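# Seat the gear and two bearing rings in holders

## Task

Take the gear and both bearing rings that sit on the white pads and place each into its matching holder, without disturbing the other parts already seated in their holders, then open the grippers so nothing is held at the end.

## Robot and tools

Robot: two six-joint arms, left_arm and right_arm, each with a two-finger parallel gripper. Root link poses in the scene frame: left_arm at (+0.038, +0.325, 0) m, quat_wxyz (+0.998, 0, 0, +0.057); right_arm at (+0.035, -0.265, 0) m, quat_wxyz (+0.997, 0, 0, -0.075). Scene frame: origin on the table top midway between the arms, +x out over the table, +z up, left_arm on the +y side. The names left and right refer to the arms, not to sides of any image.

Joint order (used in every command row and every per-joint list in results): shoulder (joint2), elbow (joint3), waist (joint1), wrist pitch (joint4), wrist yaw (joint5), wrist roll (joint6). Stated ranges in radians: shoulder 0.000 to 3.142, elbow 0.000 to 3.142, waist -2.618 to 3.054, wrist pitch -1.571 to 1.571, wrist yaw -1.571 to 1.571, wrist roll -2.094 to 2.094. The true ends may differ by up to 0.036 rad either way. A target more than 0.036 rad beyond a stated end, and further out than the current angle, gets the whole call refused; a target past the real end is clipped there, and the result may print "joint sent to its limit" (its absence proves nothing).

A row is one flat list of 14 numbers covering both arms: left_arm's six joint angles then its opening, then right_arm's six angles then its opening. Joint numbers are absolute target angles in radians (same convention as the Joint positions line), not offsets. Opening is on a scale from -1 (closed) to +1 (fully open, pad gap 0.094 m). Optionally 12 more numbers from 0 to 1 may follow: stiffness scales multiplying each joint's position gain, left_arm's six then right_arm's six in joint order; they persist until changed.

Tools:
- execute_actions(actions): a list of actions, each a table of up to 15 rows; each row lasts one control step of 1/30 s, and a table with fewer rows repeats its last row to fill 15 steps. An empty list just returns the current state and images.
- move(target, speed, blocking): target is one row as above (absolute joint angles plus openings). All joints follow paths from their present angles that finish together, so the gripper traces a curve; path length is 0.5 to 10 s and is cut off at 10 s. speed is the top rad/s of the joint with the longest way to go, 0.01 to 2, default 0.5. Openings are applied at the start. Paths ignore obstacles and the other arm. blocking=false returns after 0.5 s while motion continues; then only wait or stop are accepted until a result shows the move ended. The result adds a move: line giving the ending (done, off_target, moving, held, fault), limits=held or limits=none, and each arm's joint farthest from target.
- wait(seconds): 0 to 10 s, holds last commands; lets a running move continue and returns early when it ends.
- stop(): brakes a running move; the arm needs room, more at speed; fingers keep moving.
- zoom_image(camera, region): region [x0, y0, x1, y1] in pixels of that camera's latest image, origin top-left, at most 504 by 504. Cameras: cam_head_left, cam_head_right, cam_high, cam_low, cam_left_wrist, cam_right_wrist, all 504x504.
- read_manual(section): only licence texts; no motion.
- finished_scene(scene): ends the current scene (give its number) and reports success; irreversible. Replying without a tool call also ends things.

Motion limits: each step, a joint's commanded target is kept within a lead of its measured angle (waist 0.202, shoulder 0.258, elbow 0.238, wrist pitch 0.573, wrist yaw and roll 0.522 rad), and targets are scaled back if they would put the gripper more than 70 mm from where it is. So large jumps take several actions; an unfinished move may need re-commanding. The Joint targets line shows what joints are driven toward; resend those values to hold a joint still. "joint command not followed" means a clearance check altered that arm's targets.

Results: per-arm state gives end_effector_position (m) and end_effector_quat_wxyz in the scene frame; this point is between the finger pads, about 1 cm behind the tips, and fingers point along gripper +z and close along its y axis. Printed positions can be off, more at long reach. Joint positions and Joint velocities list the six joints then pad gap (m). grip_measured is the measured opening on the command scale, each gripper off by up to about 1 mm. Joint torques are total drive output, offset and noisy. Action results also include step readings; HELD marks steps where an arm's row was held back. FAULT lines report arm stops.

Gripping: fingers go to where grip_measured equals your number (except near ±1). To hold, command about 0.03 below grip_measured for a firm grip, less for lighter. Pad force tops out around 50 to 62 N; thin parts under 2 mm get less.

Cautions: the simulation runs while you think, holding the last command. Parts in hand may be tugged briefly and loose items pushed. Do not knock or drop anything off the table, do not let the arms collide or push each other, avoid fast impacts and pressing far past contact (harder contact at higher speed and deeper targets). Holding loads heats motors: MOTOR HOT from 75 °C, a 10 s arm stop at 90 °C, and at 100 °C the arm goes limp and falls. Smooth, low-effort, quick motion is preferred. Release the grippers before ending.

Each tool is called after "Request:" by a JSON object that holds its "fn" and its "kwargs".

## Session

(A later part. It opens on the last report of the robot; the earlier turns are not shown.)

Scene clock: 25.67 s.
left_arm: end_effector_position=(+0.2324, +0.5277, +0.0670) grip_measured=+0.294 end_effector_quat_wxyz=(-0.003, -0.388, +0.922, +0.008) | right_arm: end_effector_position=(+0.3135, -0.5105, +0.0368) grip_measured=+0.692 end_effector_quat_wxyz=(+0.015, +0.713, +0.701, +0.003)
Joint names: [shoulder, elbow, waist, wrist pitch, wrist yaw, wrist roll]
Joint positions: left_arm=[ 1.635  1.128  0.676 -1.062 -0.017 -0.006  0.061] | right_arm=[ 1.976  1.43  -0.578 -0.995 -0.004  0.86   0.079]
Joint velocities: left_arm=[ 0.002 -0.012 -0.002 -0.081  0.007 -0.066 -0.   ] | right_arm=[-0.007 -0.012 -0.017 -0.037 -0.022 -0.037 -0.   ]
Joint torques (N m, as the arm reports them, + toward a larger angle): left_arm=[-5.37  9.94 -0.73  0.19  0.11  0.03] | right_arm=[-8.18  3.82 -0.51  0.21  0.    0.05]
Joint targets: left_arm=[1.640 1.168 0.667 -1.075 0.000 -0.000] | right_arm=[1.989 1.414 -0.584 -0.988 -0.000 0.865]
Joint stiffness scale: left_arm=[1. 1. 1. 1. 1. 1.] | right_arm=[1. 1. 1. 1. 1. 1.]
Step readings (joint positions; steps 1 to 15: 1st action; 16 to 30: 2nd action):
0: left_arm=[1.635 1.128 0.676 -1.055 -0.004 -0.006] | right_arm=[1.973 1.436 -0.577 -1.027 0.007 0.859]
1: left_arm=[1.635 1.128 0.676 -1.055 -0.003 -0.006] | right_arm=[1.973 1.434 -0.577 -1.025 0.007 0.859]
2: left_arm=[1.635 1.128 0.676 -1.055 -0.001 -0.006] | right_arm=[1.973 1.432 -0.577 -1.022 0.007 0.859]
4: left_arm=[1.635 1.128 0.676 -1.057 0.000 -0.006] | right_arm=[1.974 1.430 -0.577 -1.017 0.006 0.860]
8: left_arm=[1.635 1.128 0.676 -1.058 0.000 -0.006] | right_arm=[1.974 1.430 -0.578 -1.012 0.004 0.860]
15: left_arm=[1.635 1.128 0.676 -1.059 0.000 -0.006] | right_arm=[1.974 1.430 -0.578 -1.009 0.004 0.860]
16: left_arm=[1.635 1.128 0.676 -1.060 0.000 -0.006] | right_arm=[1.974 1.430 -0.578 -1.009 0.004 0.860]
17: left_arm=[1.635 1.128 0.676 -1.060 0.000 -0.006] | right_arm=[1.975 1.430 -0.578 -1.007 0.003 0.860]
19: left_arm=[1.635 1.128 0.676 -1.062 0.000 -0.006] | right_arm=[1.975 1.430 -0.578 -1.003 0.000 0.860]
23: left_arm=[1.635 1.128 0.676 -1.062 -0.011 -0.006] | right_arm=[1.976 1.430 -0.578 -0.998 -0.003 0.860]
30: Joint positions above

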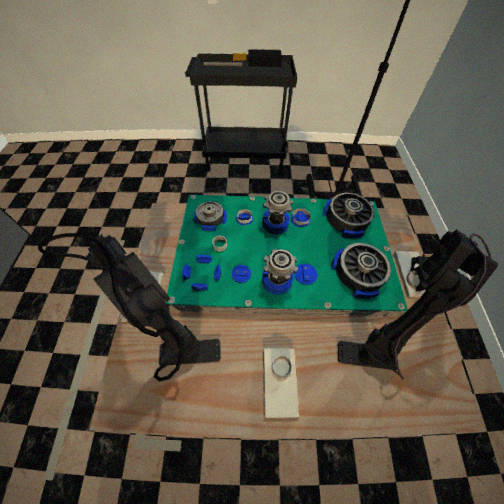

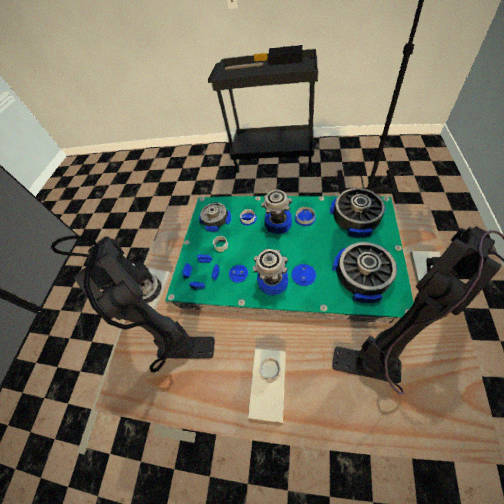

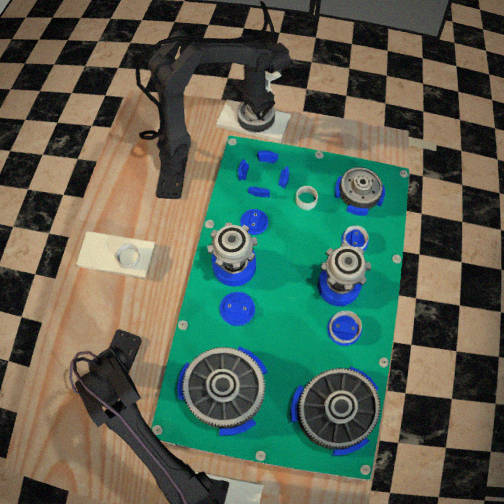

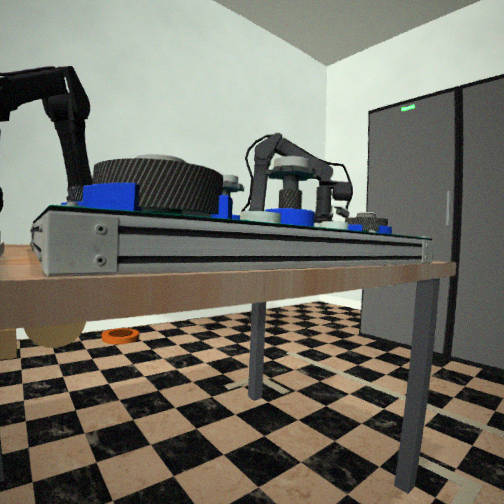

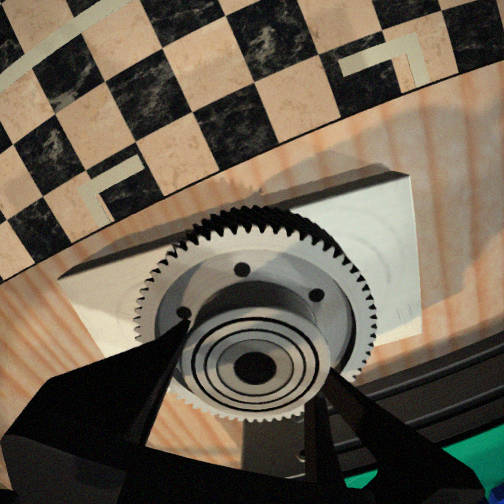

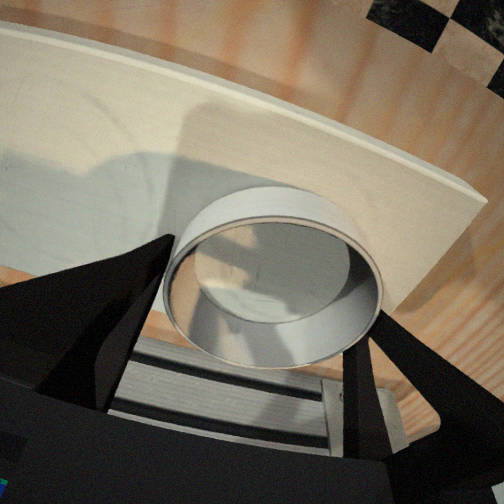

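Request:
{"fn": "execute_actions", "kwargs": {"actions": [[[1.64,1.168,0.667,-1.075,0,0,0.27,1.97,1.44,-0.584,-1.01,0,0.865,0.8],[1.64,1.168,0.667,-1.075,0,0,0.26,1.97,1.45,-0.584,-1.02,0,0.865,0.8],[1.64,1.168,0.667,-1.075,0,0,0.25,1.97,1.46,-0.584,-1.025,0,0.865,0.8],[1.64,1.168,0.667,-1.075,0,0,0.24,1.97,1.465,-0.584,-1.03,0,0.865,0.8],[1.64,1.168,0.667,-1.075,0,0,0.23,1.97,1.47,-0.584,-1.037,0,0.865,0.8],[1.64,1.168,0.667,-1.075,0,0,0.22,1.97,1.475,-0.584,-1.044,0,0.865,0.8],[1.64,1.168,0.667,-1.075,0,0,0.21,1.97,1.48,-0.584,-1.051,0,0.865,0.8],[1.64,1.168,0.667,-1.075,0,0,0.20,1.97,1.485,-0.584,-1.058,0,0.865,0.8],[1.64,1.168,0.667,-1.075,0,0,0.19,1.97,1.49,-0.584,-1.065,0,0.865,0.8],[1.64,1.168,0.667,-1.075,0,0,0.18,1.97,1.496,-0.584,-1.072,0,0.865,0.8],[1.64,1.168,0.667,-1.075,0,0,0.18,1.97,1.502,-0.584,-1.078,0,0.865,0.8]],[[1.64,1.168,0.667,-1.075,0,0,0.18,1.97,1.502,-0.584,-1.078,0,0.865,0.76],[1.64,1.168,0.667,-1.075,0,0,0.18,1.97,1.502,-0.584,-1.078,0,0.865,0.73],[1.64,1.168,0.667,-1.075,0,0,0.18,1.97,1.502,-0.584,-1.078,0,0.865,0.70],[1.64,1.168,0.667,-1.075,0,0,0.18,1.97,1.502,-0.584,-1.078,0,0.865,0.68],[1.64,1.168,0.667,-1.075,0,0,0.18,1.97,1.502,-0.584,-1.078,0,0.865,0.66],[1.64,1.168,0.667,-1.075,0,0,0.18,1.97,1.502,-0.584,-1.078,0,0.865,0.64],[1.64,1.168,0.667,-1.075,0,0,0.18,1.97,1.502,-0.584,-1.078,0,0.865,0.62],[1.64,1.168,0.667,-1.075,0,0,0.18,1.97,1.502,-0.584,-1.078,0,0.865,0.60],[1.64,1.168,0.667,-1.075,0,0,0.18,1.97,1.502,-0.584,-1.078,0,0.865,0.58],[1.64,1.168,0.667,-1.075,0,0,0.18,1.97,1.502,-0.584,-1.078,0,0.865,0.56]]]}}

Scene clock: 27.70 s.
left_arm: end_effector_position=(+0.2324, +0.5277, +0.0670) grip_measured=+0.246 end_effector_quat_wxyz=(-0.003, -0.388, +0.922, +0.008) | right_arm: end_effector_position=(+0.3122, -0.5094, +0.0478) grip_measured=+0.574 end_effector_quat_wxyz=(+0.005, +0.713, +0.701, +0.002)
Joint names: [shoulder, elbow, waist, wrist pitch, wrist yaw, wrist roll]
Joint positions: left_arm=[ 1.635  1.128  0.676 -1.062 -0.017 -0.006  0.059] | right_arm=[ 1.976  1.475 -0.578 -1.061 -0.004  0.86   0.074]
Joint velocities: left_arm=[-0.002  0.012 -0.002 -0.037 -0.007 -0.037 -0.001] | right_arm=[-0.002 -0.002 -0.002 -0.022  0.022  0.051 -0.001]
Joint torques (N m, as the arm reports them, + toward a larger angle): left_arm=[-5.36  9.94 -0.66  0.22  0.15  0.05] | right_arm=[-9.93  6.75 -0.55 -0.07  0.    0.05]
Joint targets: left_arm=[1.640 1.168 0.667 -1.075 -0.000 -0.000] | right_arm=[1.970 1.502 -0.584 -1.078 0.000 0.865]
Joint stiffness scale: left_arm=[1. 1. 1. 1. 1. 1.] | right_arm=[1. 1. 1. 1. 1. 1.]
Step readings (joint positions; steps 1 to 15: 1st action; 16 to 30: 2nd action):
0: left_arm=[1.635 1.128 0.676 -1.062 -0.017 -0.006] | right_arm=[1.976 1.430 -0.578 -0.995 -0.004 0.860]
1: left_arm=[1.635 1.128 0.676 -1.062 -0.017 -0.006] | right_arm=[1.976 1.430 -0.578 -0.995 -0.004 0.860]
2: left_arm=[1.635 1.128 0.676 -1.062 -0.017 -0.006] | right_arm=[1.976 1.430 -0.578 -0.996 -0.004 0.860]
4: left_arm=[1.635 1.128 0.676 -1.062 -0.017 -0.006] | right_arm=[1.976 1.433 -0.578 -1.001 -0.004 0.860]
8: left_arm=[1.635 1.128 0.676 -1.062 -0.017 -0.006] | right_arm=[1.976 1.447 -0.578 -1.021 -0.004 0.860]
15: left_arm=[1.635 1.128 0.676 -1.062 -0.017 -0.006] | right_arm=[1.976 1.475 -0.578 -1.051 -0.004 0.860]
16: left_arm=[1.635 1.128 0.676 -1.062 -0.017 -0.006] | right_arm=[1.976 1.475 -0.578 -1.053 -0.004 0.860]
17: left_arm=[1.635 1.128 0.676 -1.062 -0.017 -0.006] | right_arm=[1.976 1.475 -0.578 -1.055 -0.004 0.860]
19: left_arm=[1.635 1.128 0.676 -1.062 -0.017 -0.006] | right_arm=[1.976 1.475 -0.578 -1.059 -0.004 0.860]
23: left_arm=[1.635 1.128 0.676 -1.062 -0.017 -0.006] | right_arm=[1.976 1.475 -0.578 -1.060 -0.004 0.860]
30: Joint positions above

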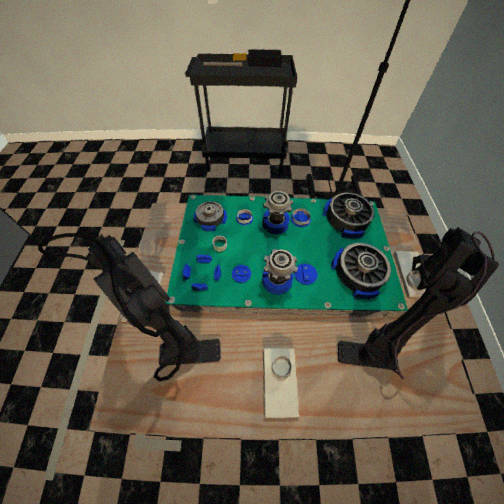

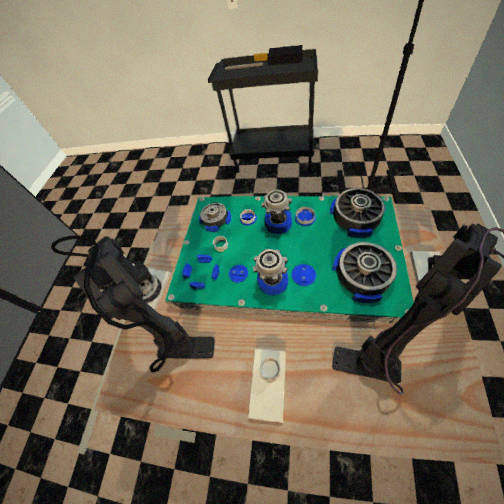

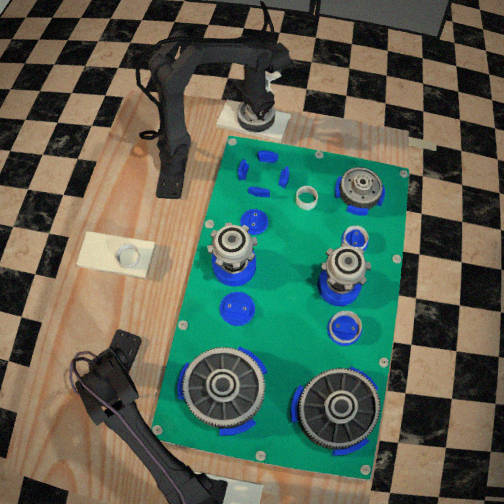

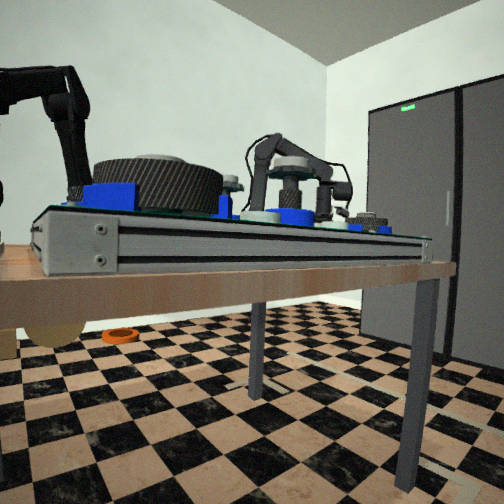

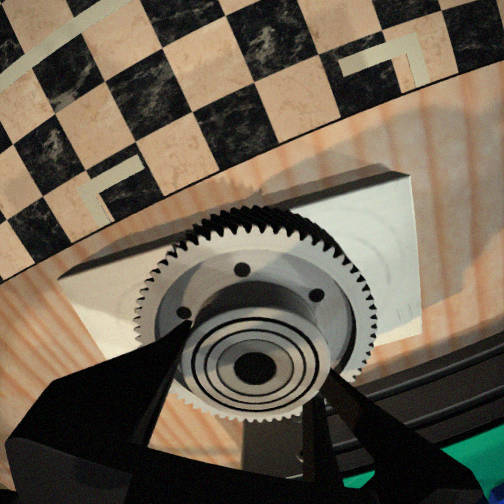

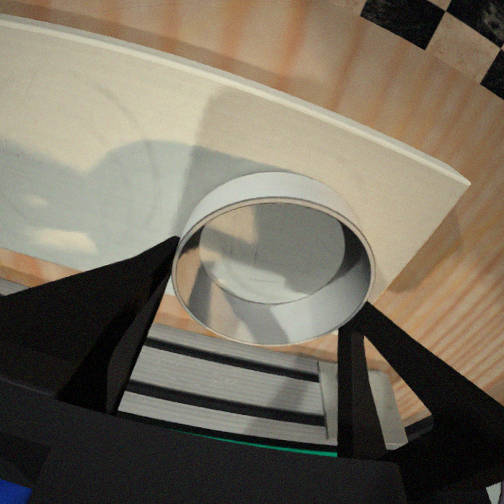

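Request:
{"fn": "move", "kwargs": {"target": [1.535,1.39,0.667,-1.366,0,0,0.2,1.817,1.82,-0.584,-1.528,0,0.865,0.54], "speed": 0.4}}

Scene clock: 32.43 s.
left_arm: end_effector_position=(+0.2234, +0.5164, +0.1189) grip_measured=+0.246 end_effector_quat_wxyz=(-0.031, -0.387, +0.921, -0.008) | right_arm: end_effector_position=(+0.2901, -0.4897, +0.1709) grip_measured=+0.564 end_effector_quat_wxyz=(+0.002, +0.713, +0.701, +0.002)
Joint names: [shoulder, elbow, waist, wrist pitch, wrist yaw, wrist roll]
Joint positions: left_arm=[ 1.61   1.308  0.676 -1.332 -0.009 -0.006  0.059] | right_arm=[ 1.845  1.791 -0.578 -1.512 -0.004  0.86   0.073]
Joint velocities: left_arm=[ 0.012 -0.007  0.002  0.022  0.051 -0.007  0.001] | right_arm=[-0.022  0.007  0.007 -0.051 -0.081  0.037 -0.   ]
Joint torques (N m, as the arm reports them, + toward a larger angle): left_arm=[-11.11  13.71  -0.73  -0.21   0.06   0.05] | right_arm=[-10.79   6.79  -0.54  -0.04  -0.01   0.03]
Joint targets: left_arm=[1.535 1.390 0.667 -1.366 -0.000 -0.000] | right_arm=[1.817 1.820 -0.584 -1.528 -0.000 0.865]
Joint stiffness scale: left_arm=[1. 1. 1. 1. 1. 1.] | right_arm=[1. 1. 1. 1. 1. 1.]
move: off_target (left_arm, right_arm); limits=none; left_arm: farthest joint: the elbow, 0.082 radians from its target (0.262 radians at the start); right_arm: farthest joint: the elbow, 0.029 radians from its target (0.345 radians at the start)

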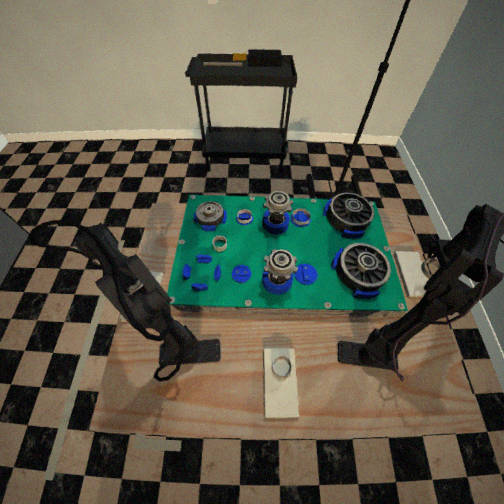

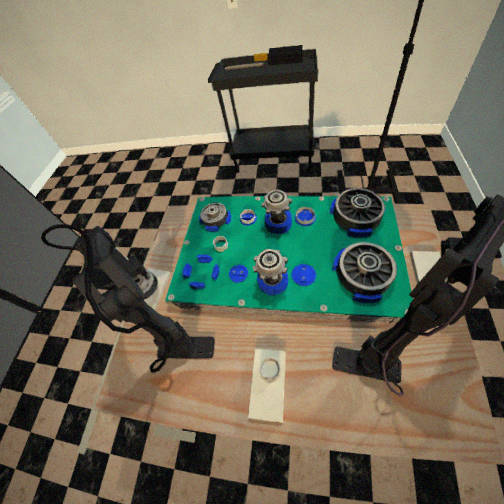

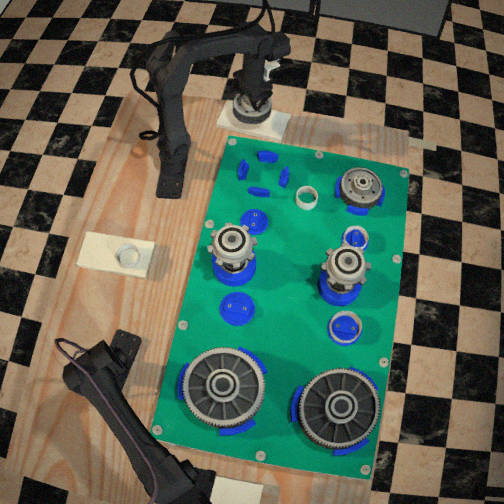

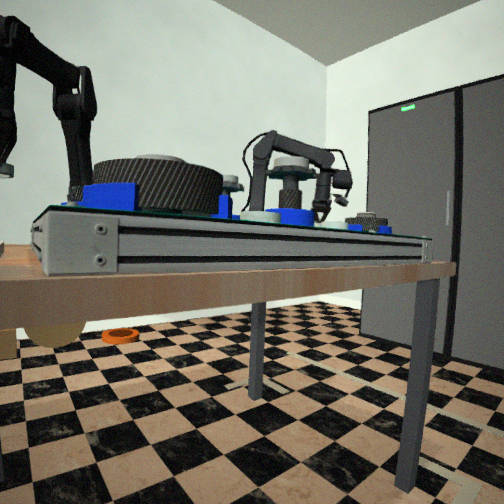

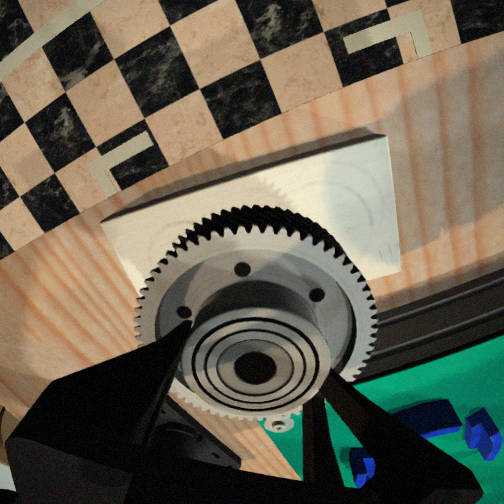

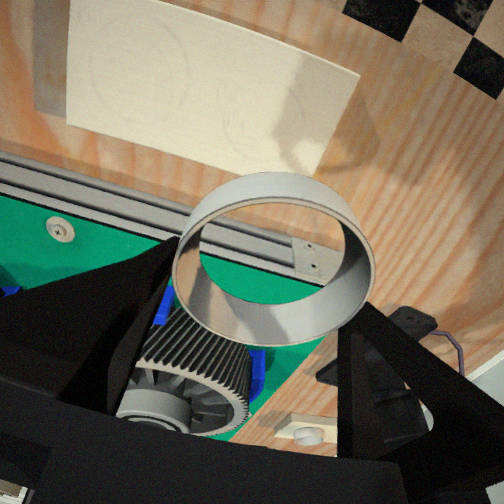

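Request:
{"fn": "move", "kwargs": {"target": [1.44,1.39,0.62,-1.39,0,0,0.2,1.77,1.88,-0.584,-1.565,0,0.95,0.53], "speed": 0.3}}

Request:
{"fn": "move", "kwargs": {"target": [1.44,1.39,-0.217,-1.39,0,0,0.2,1.77,1.88,0.79,-1.565,0,1.5,0.53], "speed": 0.8}}

Scene clock: 34.73 s.
left_arm: end_effector_position=(+0.2231, +0.4978, +0.1436) grip_measured=+0.246 end_effector_quat_wxyz=(-0.005, -0.365, +0.931, +0.001) | right_arm: end_effector_position=(+0.2895, -0.4891, +0.2010) grip_measured=+0.564 end_effector_quat_wxyz=(+0.037, +0.741, +0.670, +0.006)
Joint names: [shoulder, elbow, waist, wrist pitch, wrist yaw, wrist roll]
Joint positions: left_arm=[ 1.508  1.307  0.627 -1.38  -0.005 -0.006  0.059] | right_arm=[ 1.798  1.851 -0.578 -1.548 -0.004  0.944  0.073]
Joint velocities: left_arm=[ 0.012 -0.002 -0.017  0.022  0.037  0.037  0.   ] | right_arm=[ 0.002 -0.007  0.007  0.051 -0.037  0.022  0.001]
Joint torques (N m, as the arm reports them, + toward a larger angle): left_arm=[-9.77 13.9  -0.54  0.2   0.01  0.03] | right_arm=[-10.32   6.98  -0.55   0.12   0.01   0.05]
Joint targets: left_arm=[1.440 1.390 0.620 -1.390 -0.000 -0.000] | right_arm=[1.770 1.880 -0.584 -1.561 0.000 0.950]
Joint stiffness scale: left_arm=[1. 1. 1. 1. 1. 1.] | right_arm=[1. 1. 1. 1. 1. 1.]
joint sent to its limit (right arm) — the command would take the wrist pitch past its lower limit, so that joint was sent only as far as its limit.
move: off_target (left_arm, right_arm); limits=none; left_arm: farthest joint: the elbow, 0.083 radians from its target (0.082 radians at the start); right_arm: farthest joint: the elbow, 0.029 radians from its target (0.089 radians at the start)

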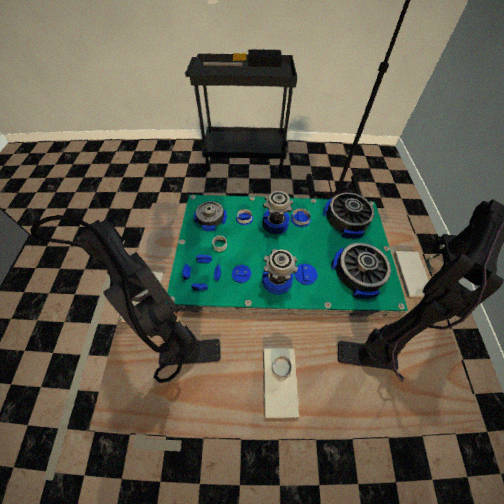

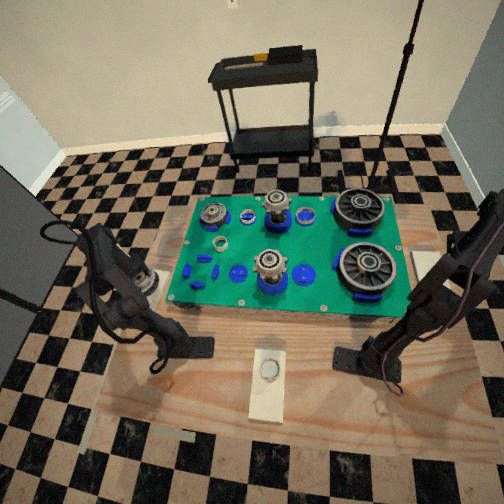

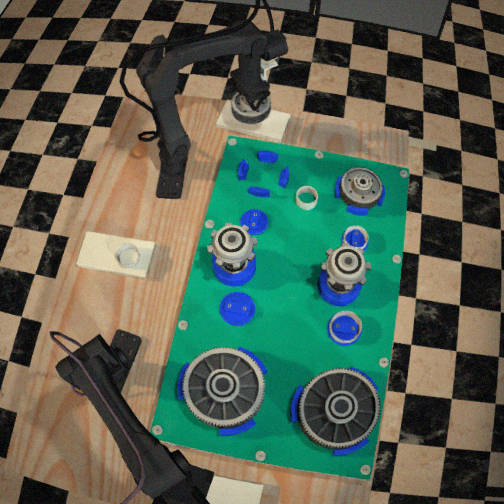

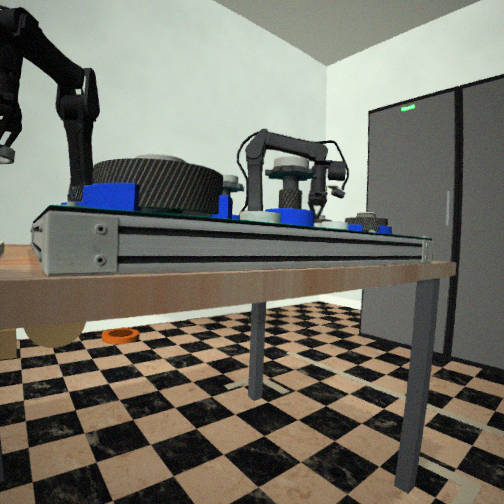

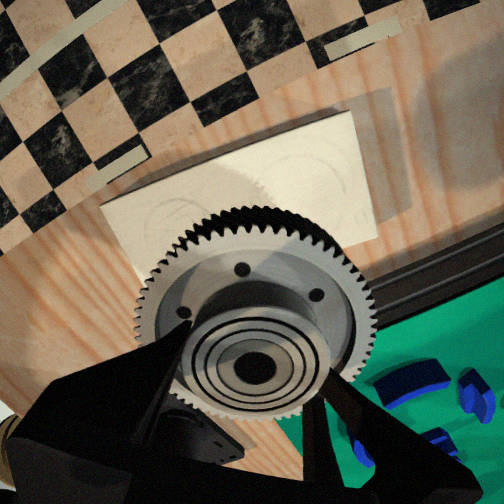

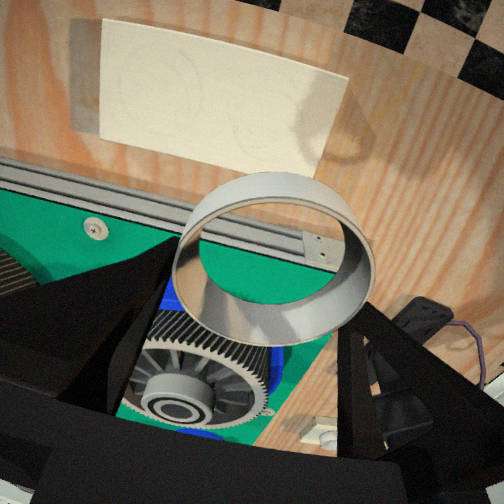

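Scene clock: 37.40 s.
left_arm: end_effector_position=(+0.2975, +0.3012, +0.1720) grip_measured=+0.202 end_effector_quat_wxyz=(+0.046, +0.048, +0.998, +0.001) | right_arm: end_effector_position=(+0.3046, -0.0585, +0.2010) grip_measured=+0.564 end_effector_quat_wxyz=(+0.015, +0.411, +0.911, +0.035)
Joint names: [shoulder, elbow, waist, wrist pitch, wrist yaw, wrist roll]
Joint positions: left_arm=[ 1.452  1.366 -0.217 -1.393 -0.007 -0.006  0.056] | right_arm=[ 1.798  1.851  0.796 -1.548 -0.007  1.495  0.073]
Joint velocities: left_arm=[-0.002  0.007 -0.002 -0.081 -0.037 -0.022  0.   ] | right_arm=[-0.002  0.002 -0.022  0.081 -0.022  0.007  0.   ]
Joint torques (N m, as the arm reports them, + toward a larger angle): left_arm=[-5.45  8.72  0.06  0.59  0.02  0.02] | right_arm=[-10.34   6.89  -0.51   0.1    0.03   0.04]
Joint targets: left_arm=[1.440 1.390 -0.217 -1.390 -0.000 -0.000] | right_arm=[1.770 1.880 0.790 -1.561 0.000 1.500]
Joint stiffness scale: left_arm=[1. 1. 1. 1. 1. 1.] | right_arm=[1. 1. 1. 1. 1. 1.]
joint sent to its limit (right arm) — the command would take the wrist pitch past its lower limit, so that joint was sent only as far as its limit.
move: off_target (left_arm, right_arm); limits=none; left_arm: farthest joint: the elbow, 0.024 radians from its target (0.083 radians at the start); right_arm: farthest joint: the elbow, 0.029 radians from its target (0.029 radians at the start)

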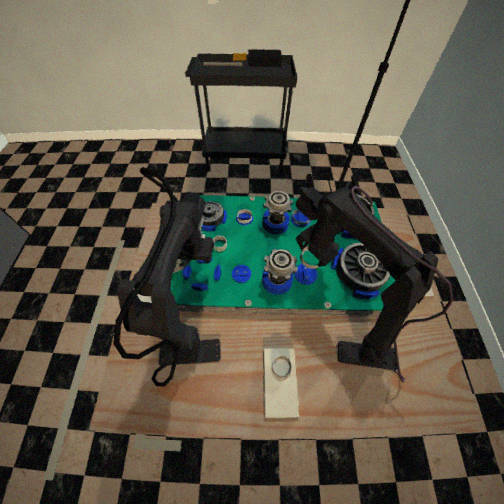

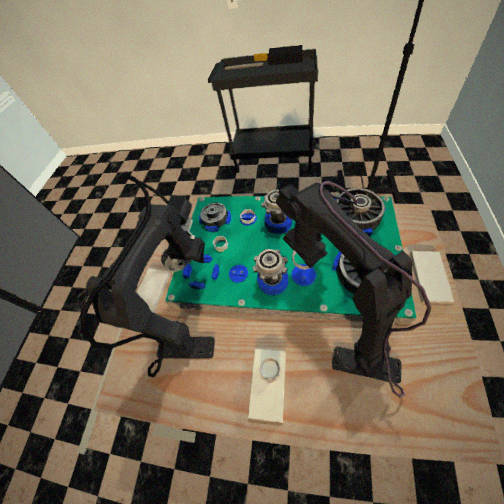

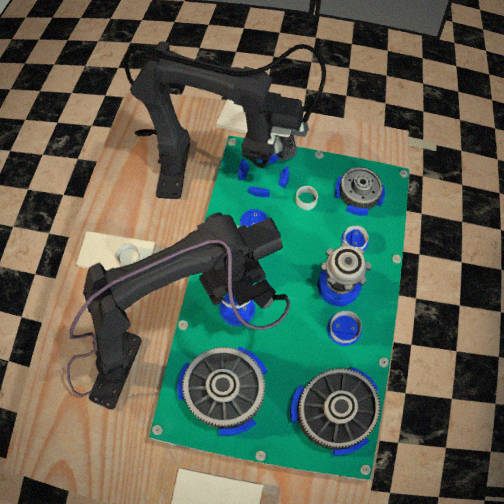

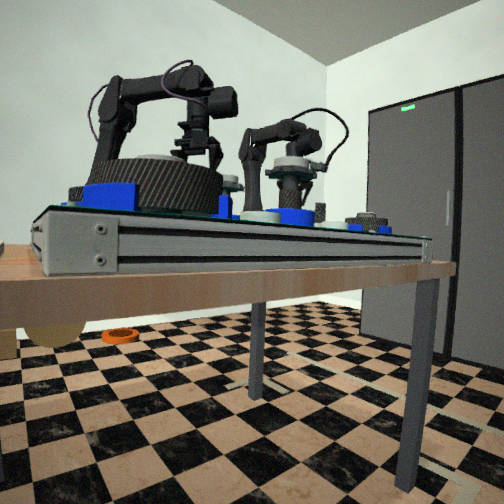

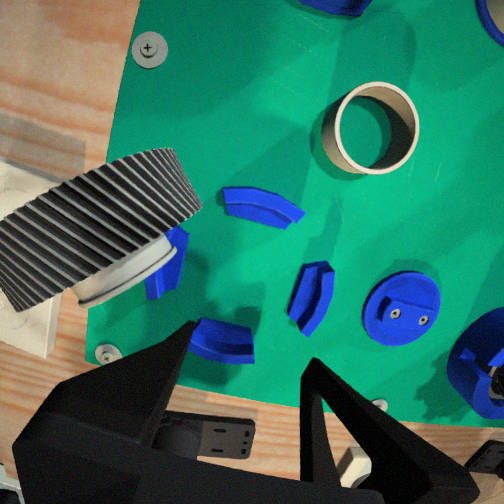

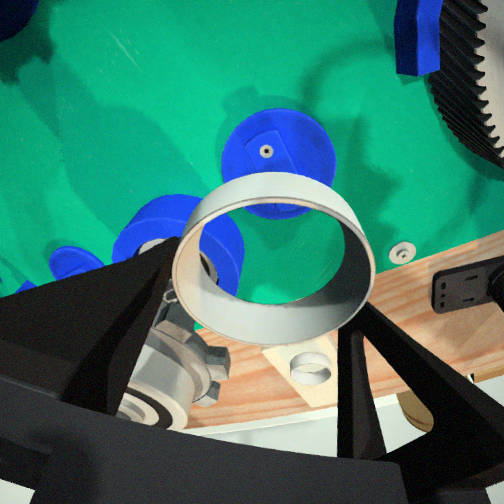

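Request:
{"fn": "execute_actions", "kwargs": {"actions": []}}

Request:
{"fn": "zoom_image", "kwargs": {"camera": "cam_high", "region": [200, 80, 360, 220]}}

Request:
{"fn": "zoom_image", "kwargs": {"camera": "cam_head_right", "region": [110, 200, 270, 330]}}

Scene clock: 37.63 s.
left_arm: end_effector_position=(+0.2975, +0.3011, +0.1720) grip_measured=+0.202 end_effector_quat_wxyz=(+0.046, +0.048, +0.998, +0.001) | right_arm: end_effector_position=(+0.3046, -0.0585, +0.2010) grip_measured=+0.564 end_effector_quat_wxyz=(+0.015, +0.411, +0.911, +0.035)
Joint names: [shoulder, elbow, waist, wrist pitch, wrist yaw, wrist roll]
Joint positions: left_arm=[ 1.452  1.366 -0.217 -1.393 -0.007 -0.006  0.056] | right_arm=[ 1.798  1.851  0.796 -1.548 -0.007  1.495  0.073]
Joint velocities: left_arm=[-0.027  0.002  0.007  0.007  0.007  0.022 -0.   ] | right_arm=[-0.002 -0.002 -0.007 -0.007  0.081  0.007 -0.   ]
Joint torques (N m, as the arm reports them, + toward a larger angle): left_arm=[-5.49  8.66  0.04  0.58  0.02  0.02] | right_arm=[-10.36   6.9   -0.46   0.12   0.03   0.03]
Joint targets: left_arm=[1.440 1.390 -0.217 -1.390 -0.000 -0.000] | right_arm=[1.770 1.880 0.790 -1.561 0.000 1.500]
Joint stiffness scale: left_arm=[1. 1. 1. 1. 1. 1.] | right_arm=[1. 1. 1. 1. 1. 1.]

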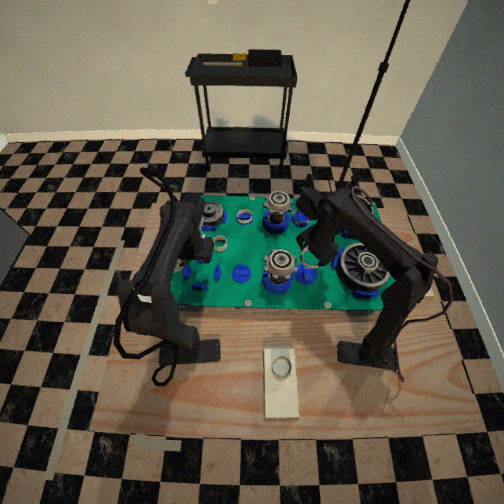

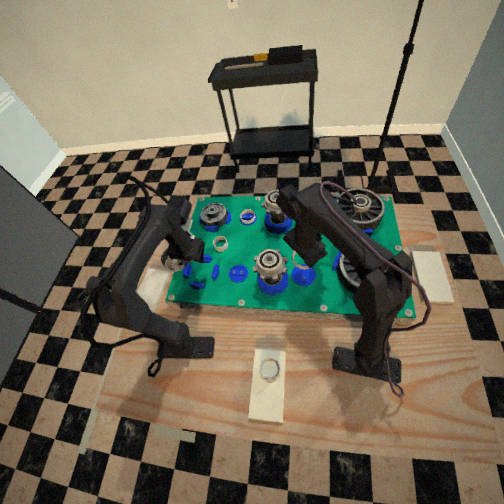

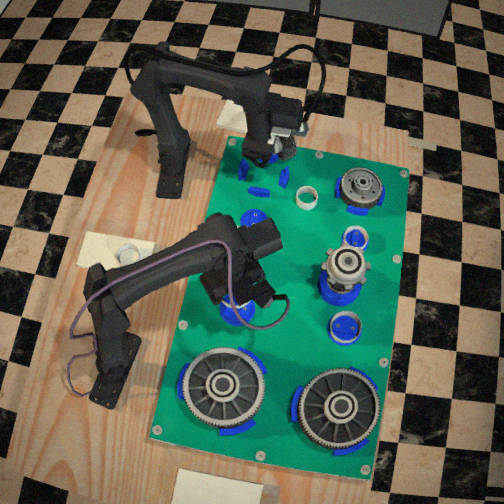

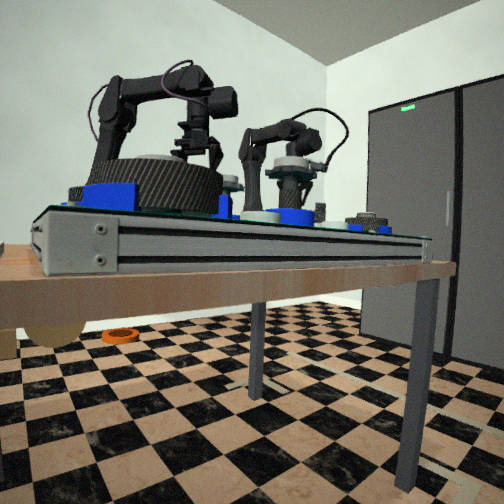

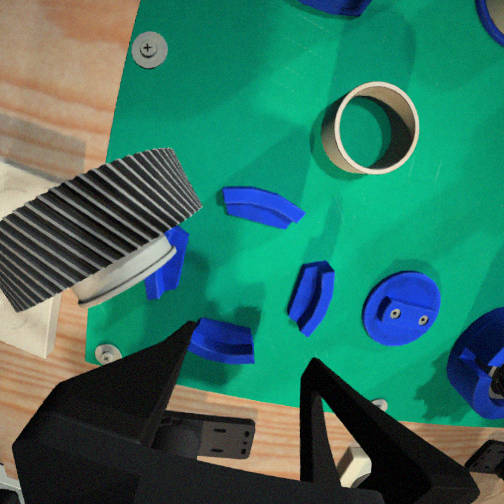

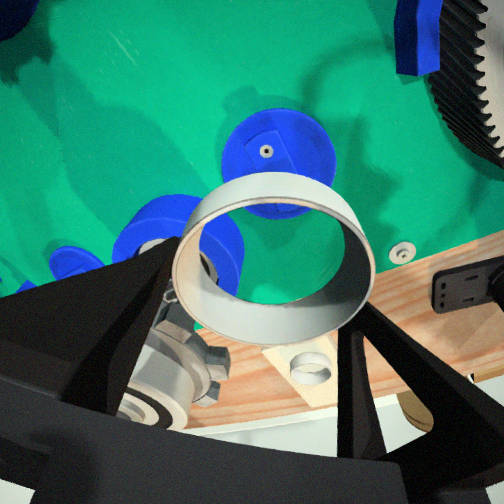

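Region (200, 80, 360, 220) of cam_high's 504x504 image, scaled by 3.150, with more detail than that image has; it fills the top 441 rows of this view, and the rest is white.

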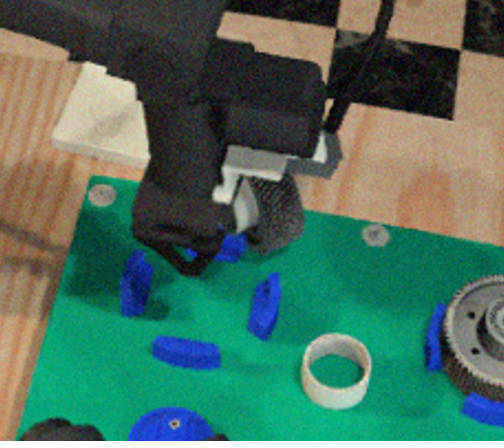

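Region (110, 200, 270, 330) of cam_head_right's 504x504 image, scaled by 3.150, with more detail than that image has; it fills the top 410 rows of this view, and the rest is white.

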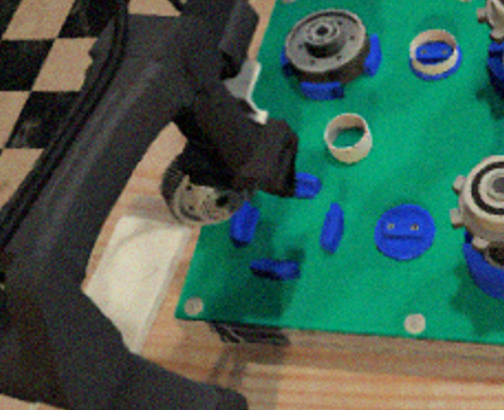

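Request:
{"fn": "move", "kwargs": {"target": [0.28,0.46,0.4,-0.63,0,0,1,1.85,1.63,0.812,-1.337,0,2.0,0.53], "speed": 0.6}}

Scene clock: 46.03 s.
left_arm: end_effector_position=(+0.2296, +0.4331, +0.1831) grip_measured=+1.000 end_effector_quat_wxyz=(+0.503, -0.217, +0.827, +0.130) | right_arm: end_effector_position=(+0.3081, -0.0529, +0.1277) grip_measured=+0.564 end_effector_quat_wxyz=(-0.004, +0.621, +0.783, +0.001)
Joint names: [shoulder, elbow, waist, wrist pitch, wrist yaw, wrist roll]
Joint positions: left_arm=[ 0.301  0.472  0.391 -0.65  -0.003 -0.006  0.094] | right_arm=[ 1.854  1.63   0.803 -1.347 -0.007  1.994  0.073]
Joint velocities: left_arm=[ 0.002 -0.012 -0.007  0.11   0.037 -0.022  0.   ] | right_arm=[-0.012  0.012  0.017 -0.051  0.037 -0.007  0.001]
Joint torques (N m, as the arm reports them, + toward a larger angle): left_arm=[-0.21  6.35  0.8   2.28  0.    0.04] | right_arm=[-8.84  5.04  0.84  0.2   0.03  0.08]
Joint targets: left_arm=[0.280 0.460 0.400 -0.630 -0.000 0.000] | right_arm=[1.850 1.630 0.812 -1.337 -0.000 2.000]
Joint stiffness scale: left_arm=[1. 1. 1. 1. 1. 1.] | right_arm=[1. 1. 1. 1. 1. 1.]
move: off_target (left_arm); limits=none; left_arm: farthest joint: the shoulder, 0.021 radians from its target (1.172 radians at the start); right_arm: farthest joint: the wrist pitch, 0.010 radians from its target (0.211 radians at the start)

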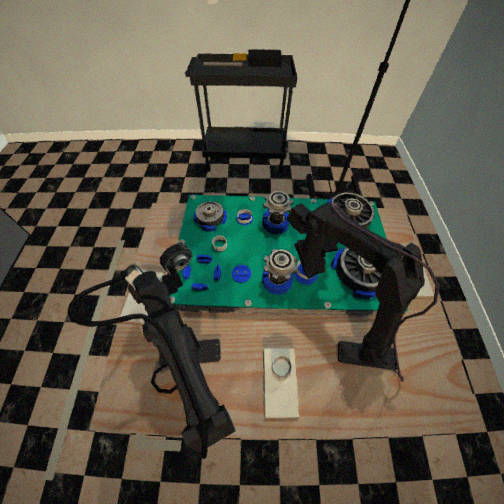

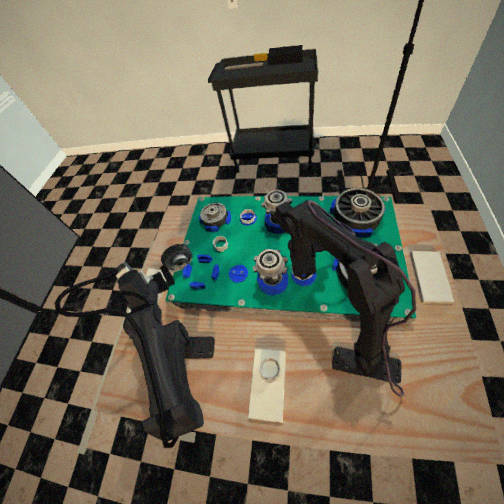

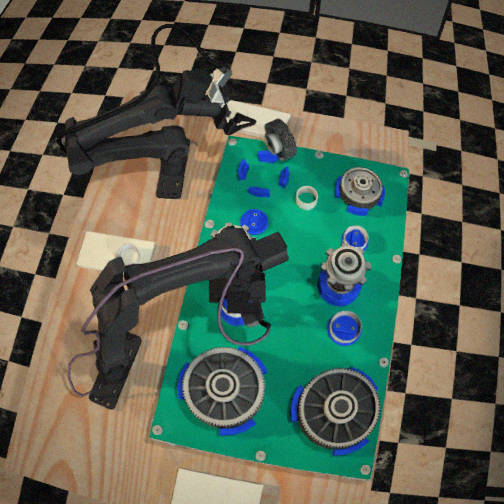

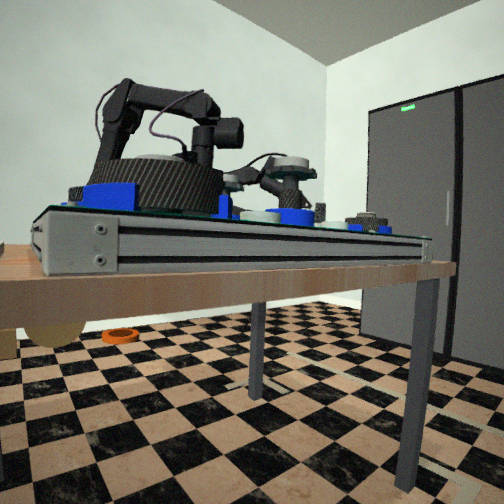

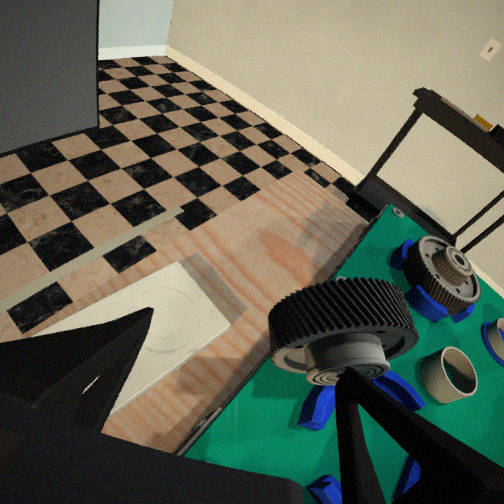

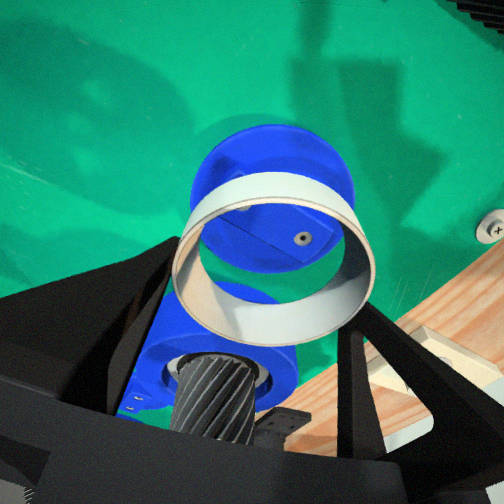

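Request:
{"fn": "move", "kwargs": {"target": [0.28,0.46,0.4,-0.63,0,0,1,1.85,1.539,0.812,-1.243,0,2.0,0.53], "speed": 0.15}}

Request:
{"fn": "zoom_image", "kwargs": {"camera": "cam_high", "region": [210, 90, 330, 210]}}

Request:
{"fn": "zoom_image", "kwargs": {"camera": "cam_head_left", "region": [120, 220, 260, 320]}}

Scene clock: 47.87 s.
left_arm: end_effector_position=(+0.2296, +0.4331, +0.1832) grip_measured=+1.000 end_effector_quat_wxyz=(+0.503, -0.217, +0.827, +0.130) | right_arm: end_effector_position=(+0.3090, -0.0529, +0.1059) grip_measured=+0.564 end_effector_quat_wxyz=(-0.002, +0.622, +0.783, +0.003)
Joint names: [shoulder, elbow, waist, wrist pitch, wrist yaw, wrist roll]
Joint positions: left_arm=[ 0.301  0.472  0.391 -0.65  -0.003 -0.006  0.094] | right_arm=[ 1.854  1.543  0.803 -1.255 -0.004  1.994  0.073]
Joint velocities: left_arm=[-0.007  0.012  0.002 -0.051 -0.022 -0.037  0.   ] | right_arm=[-0.002 -0.017 -0.012 -0.007 -0.037  0.022 -0.   ]
Joint torques (N m, as the arm reports them, + toward a larger angle): left_arm=[-0.17  6.34  0.75  2.28 -0.02  0.05] | right_arm=[-8.89  4.73  0.78  0.24 -0.01  0.04]
Joint targets: left_arm=[0.280 0.460 0.400 -0.630 -0.000 -0.000] | right_arm=[1.850 1.539 0.812 -1.243 -0.000 2.000]
Joint stiffness scale: left_arm=[1. 1. 1. 1. 1. 1.] | right_arm=[1. 1. 1. 1. 1. 1.]
move: off_target (left_arm); limits=none; left_arm: farthest joint: the shoulder, 0.021 radians from its target (0.021 radians at the start); right_arm: farthest joint: the wrist pitch, 0.012 radians from its target (0.104 radians at the start)

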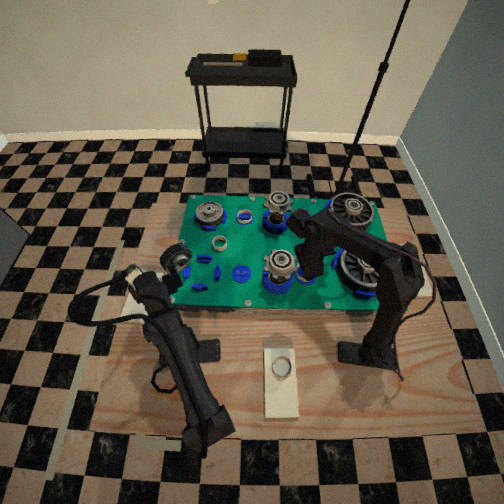

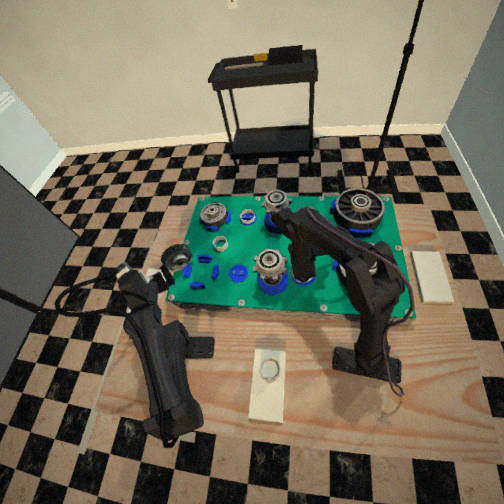

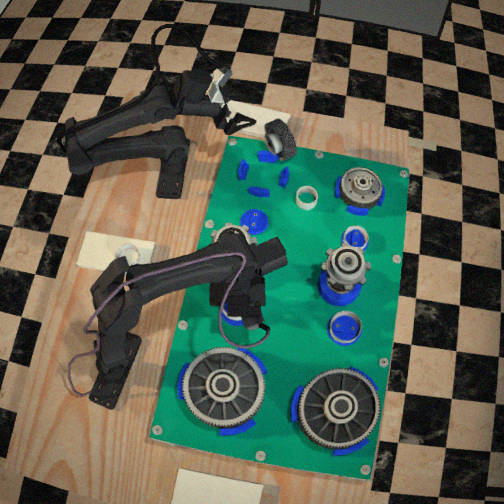

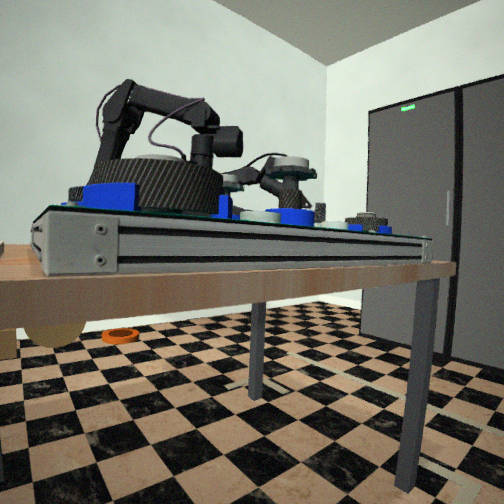

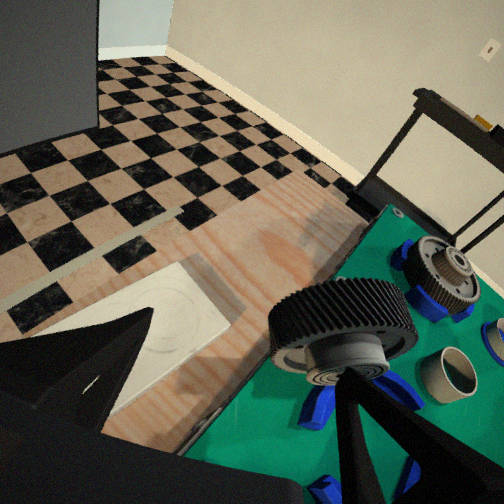

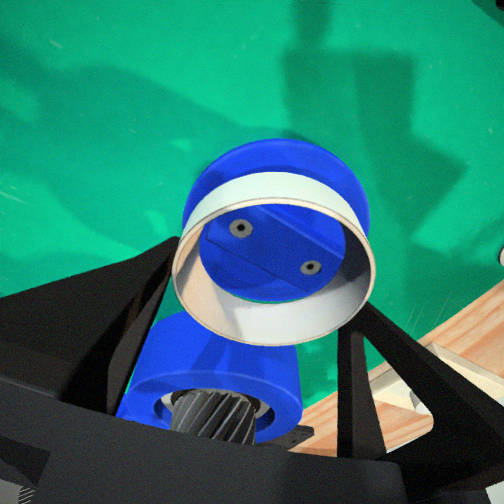

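Region (210, 90, 330, 210) of cam_high's 504x504 image, scaled by 4.200, with more detail than that image has.

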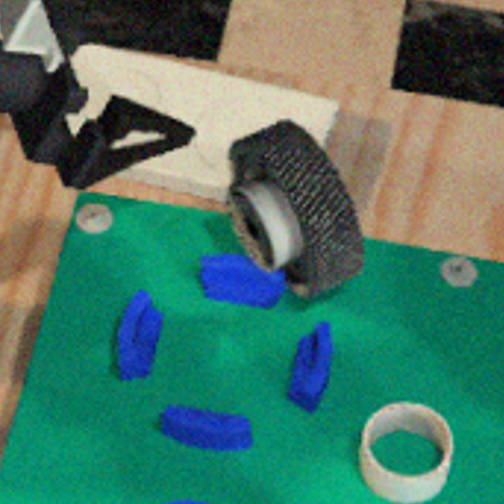

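Region (120, 220, 260, 320) of cam_head_left's 504x504 image, scaled by 3.600, with more detail than that image has; it fills the top 360 rows of this view, and the rest is white.

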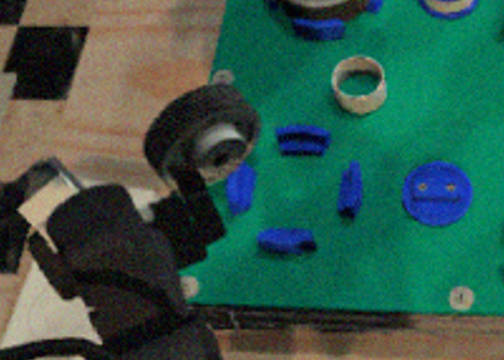

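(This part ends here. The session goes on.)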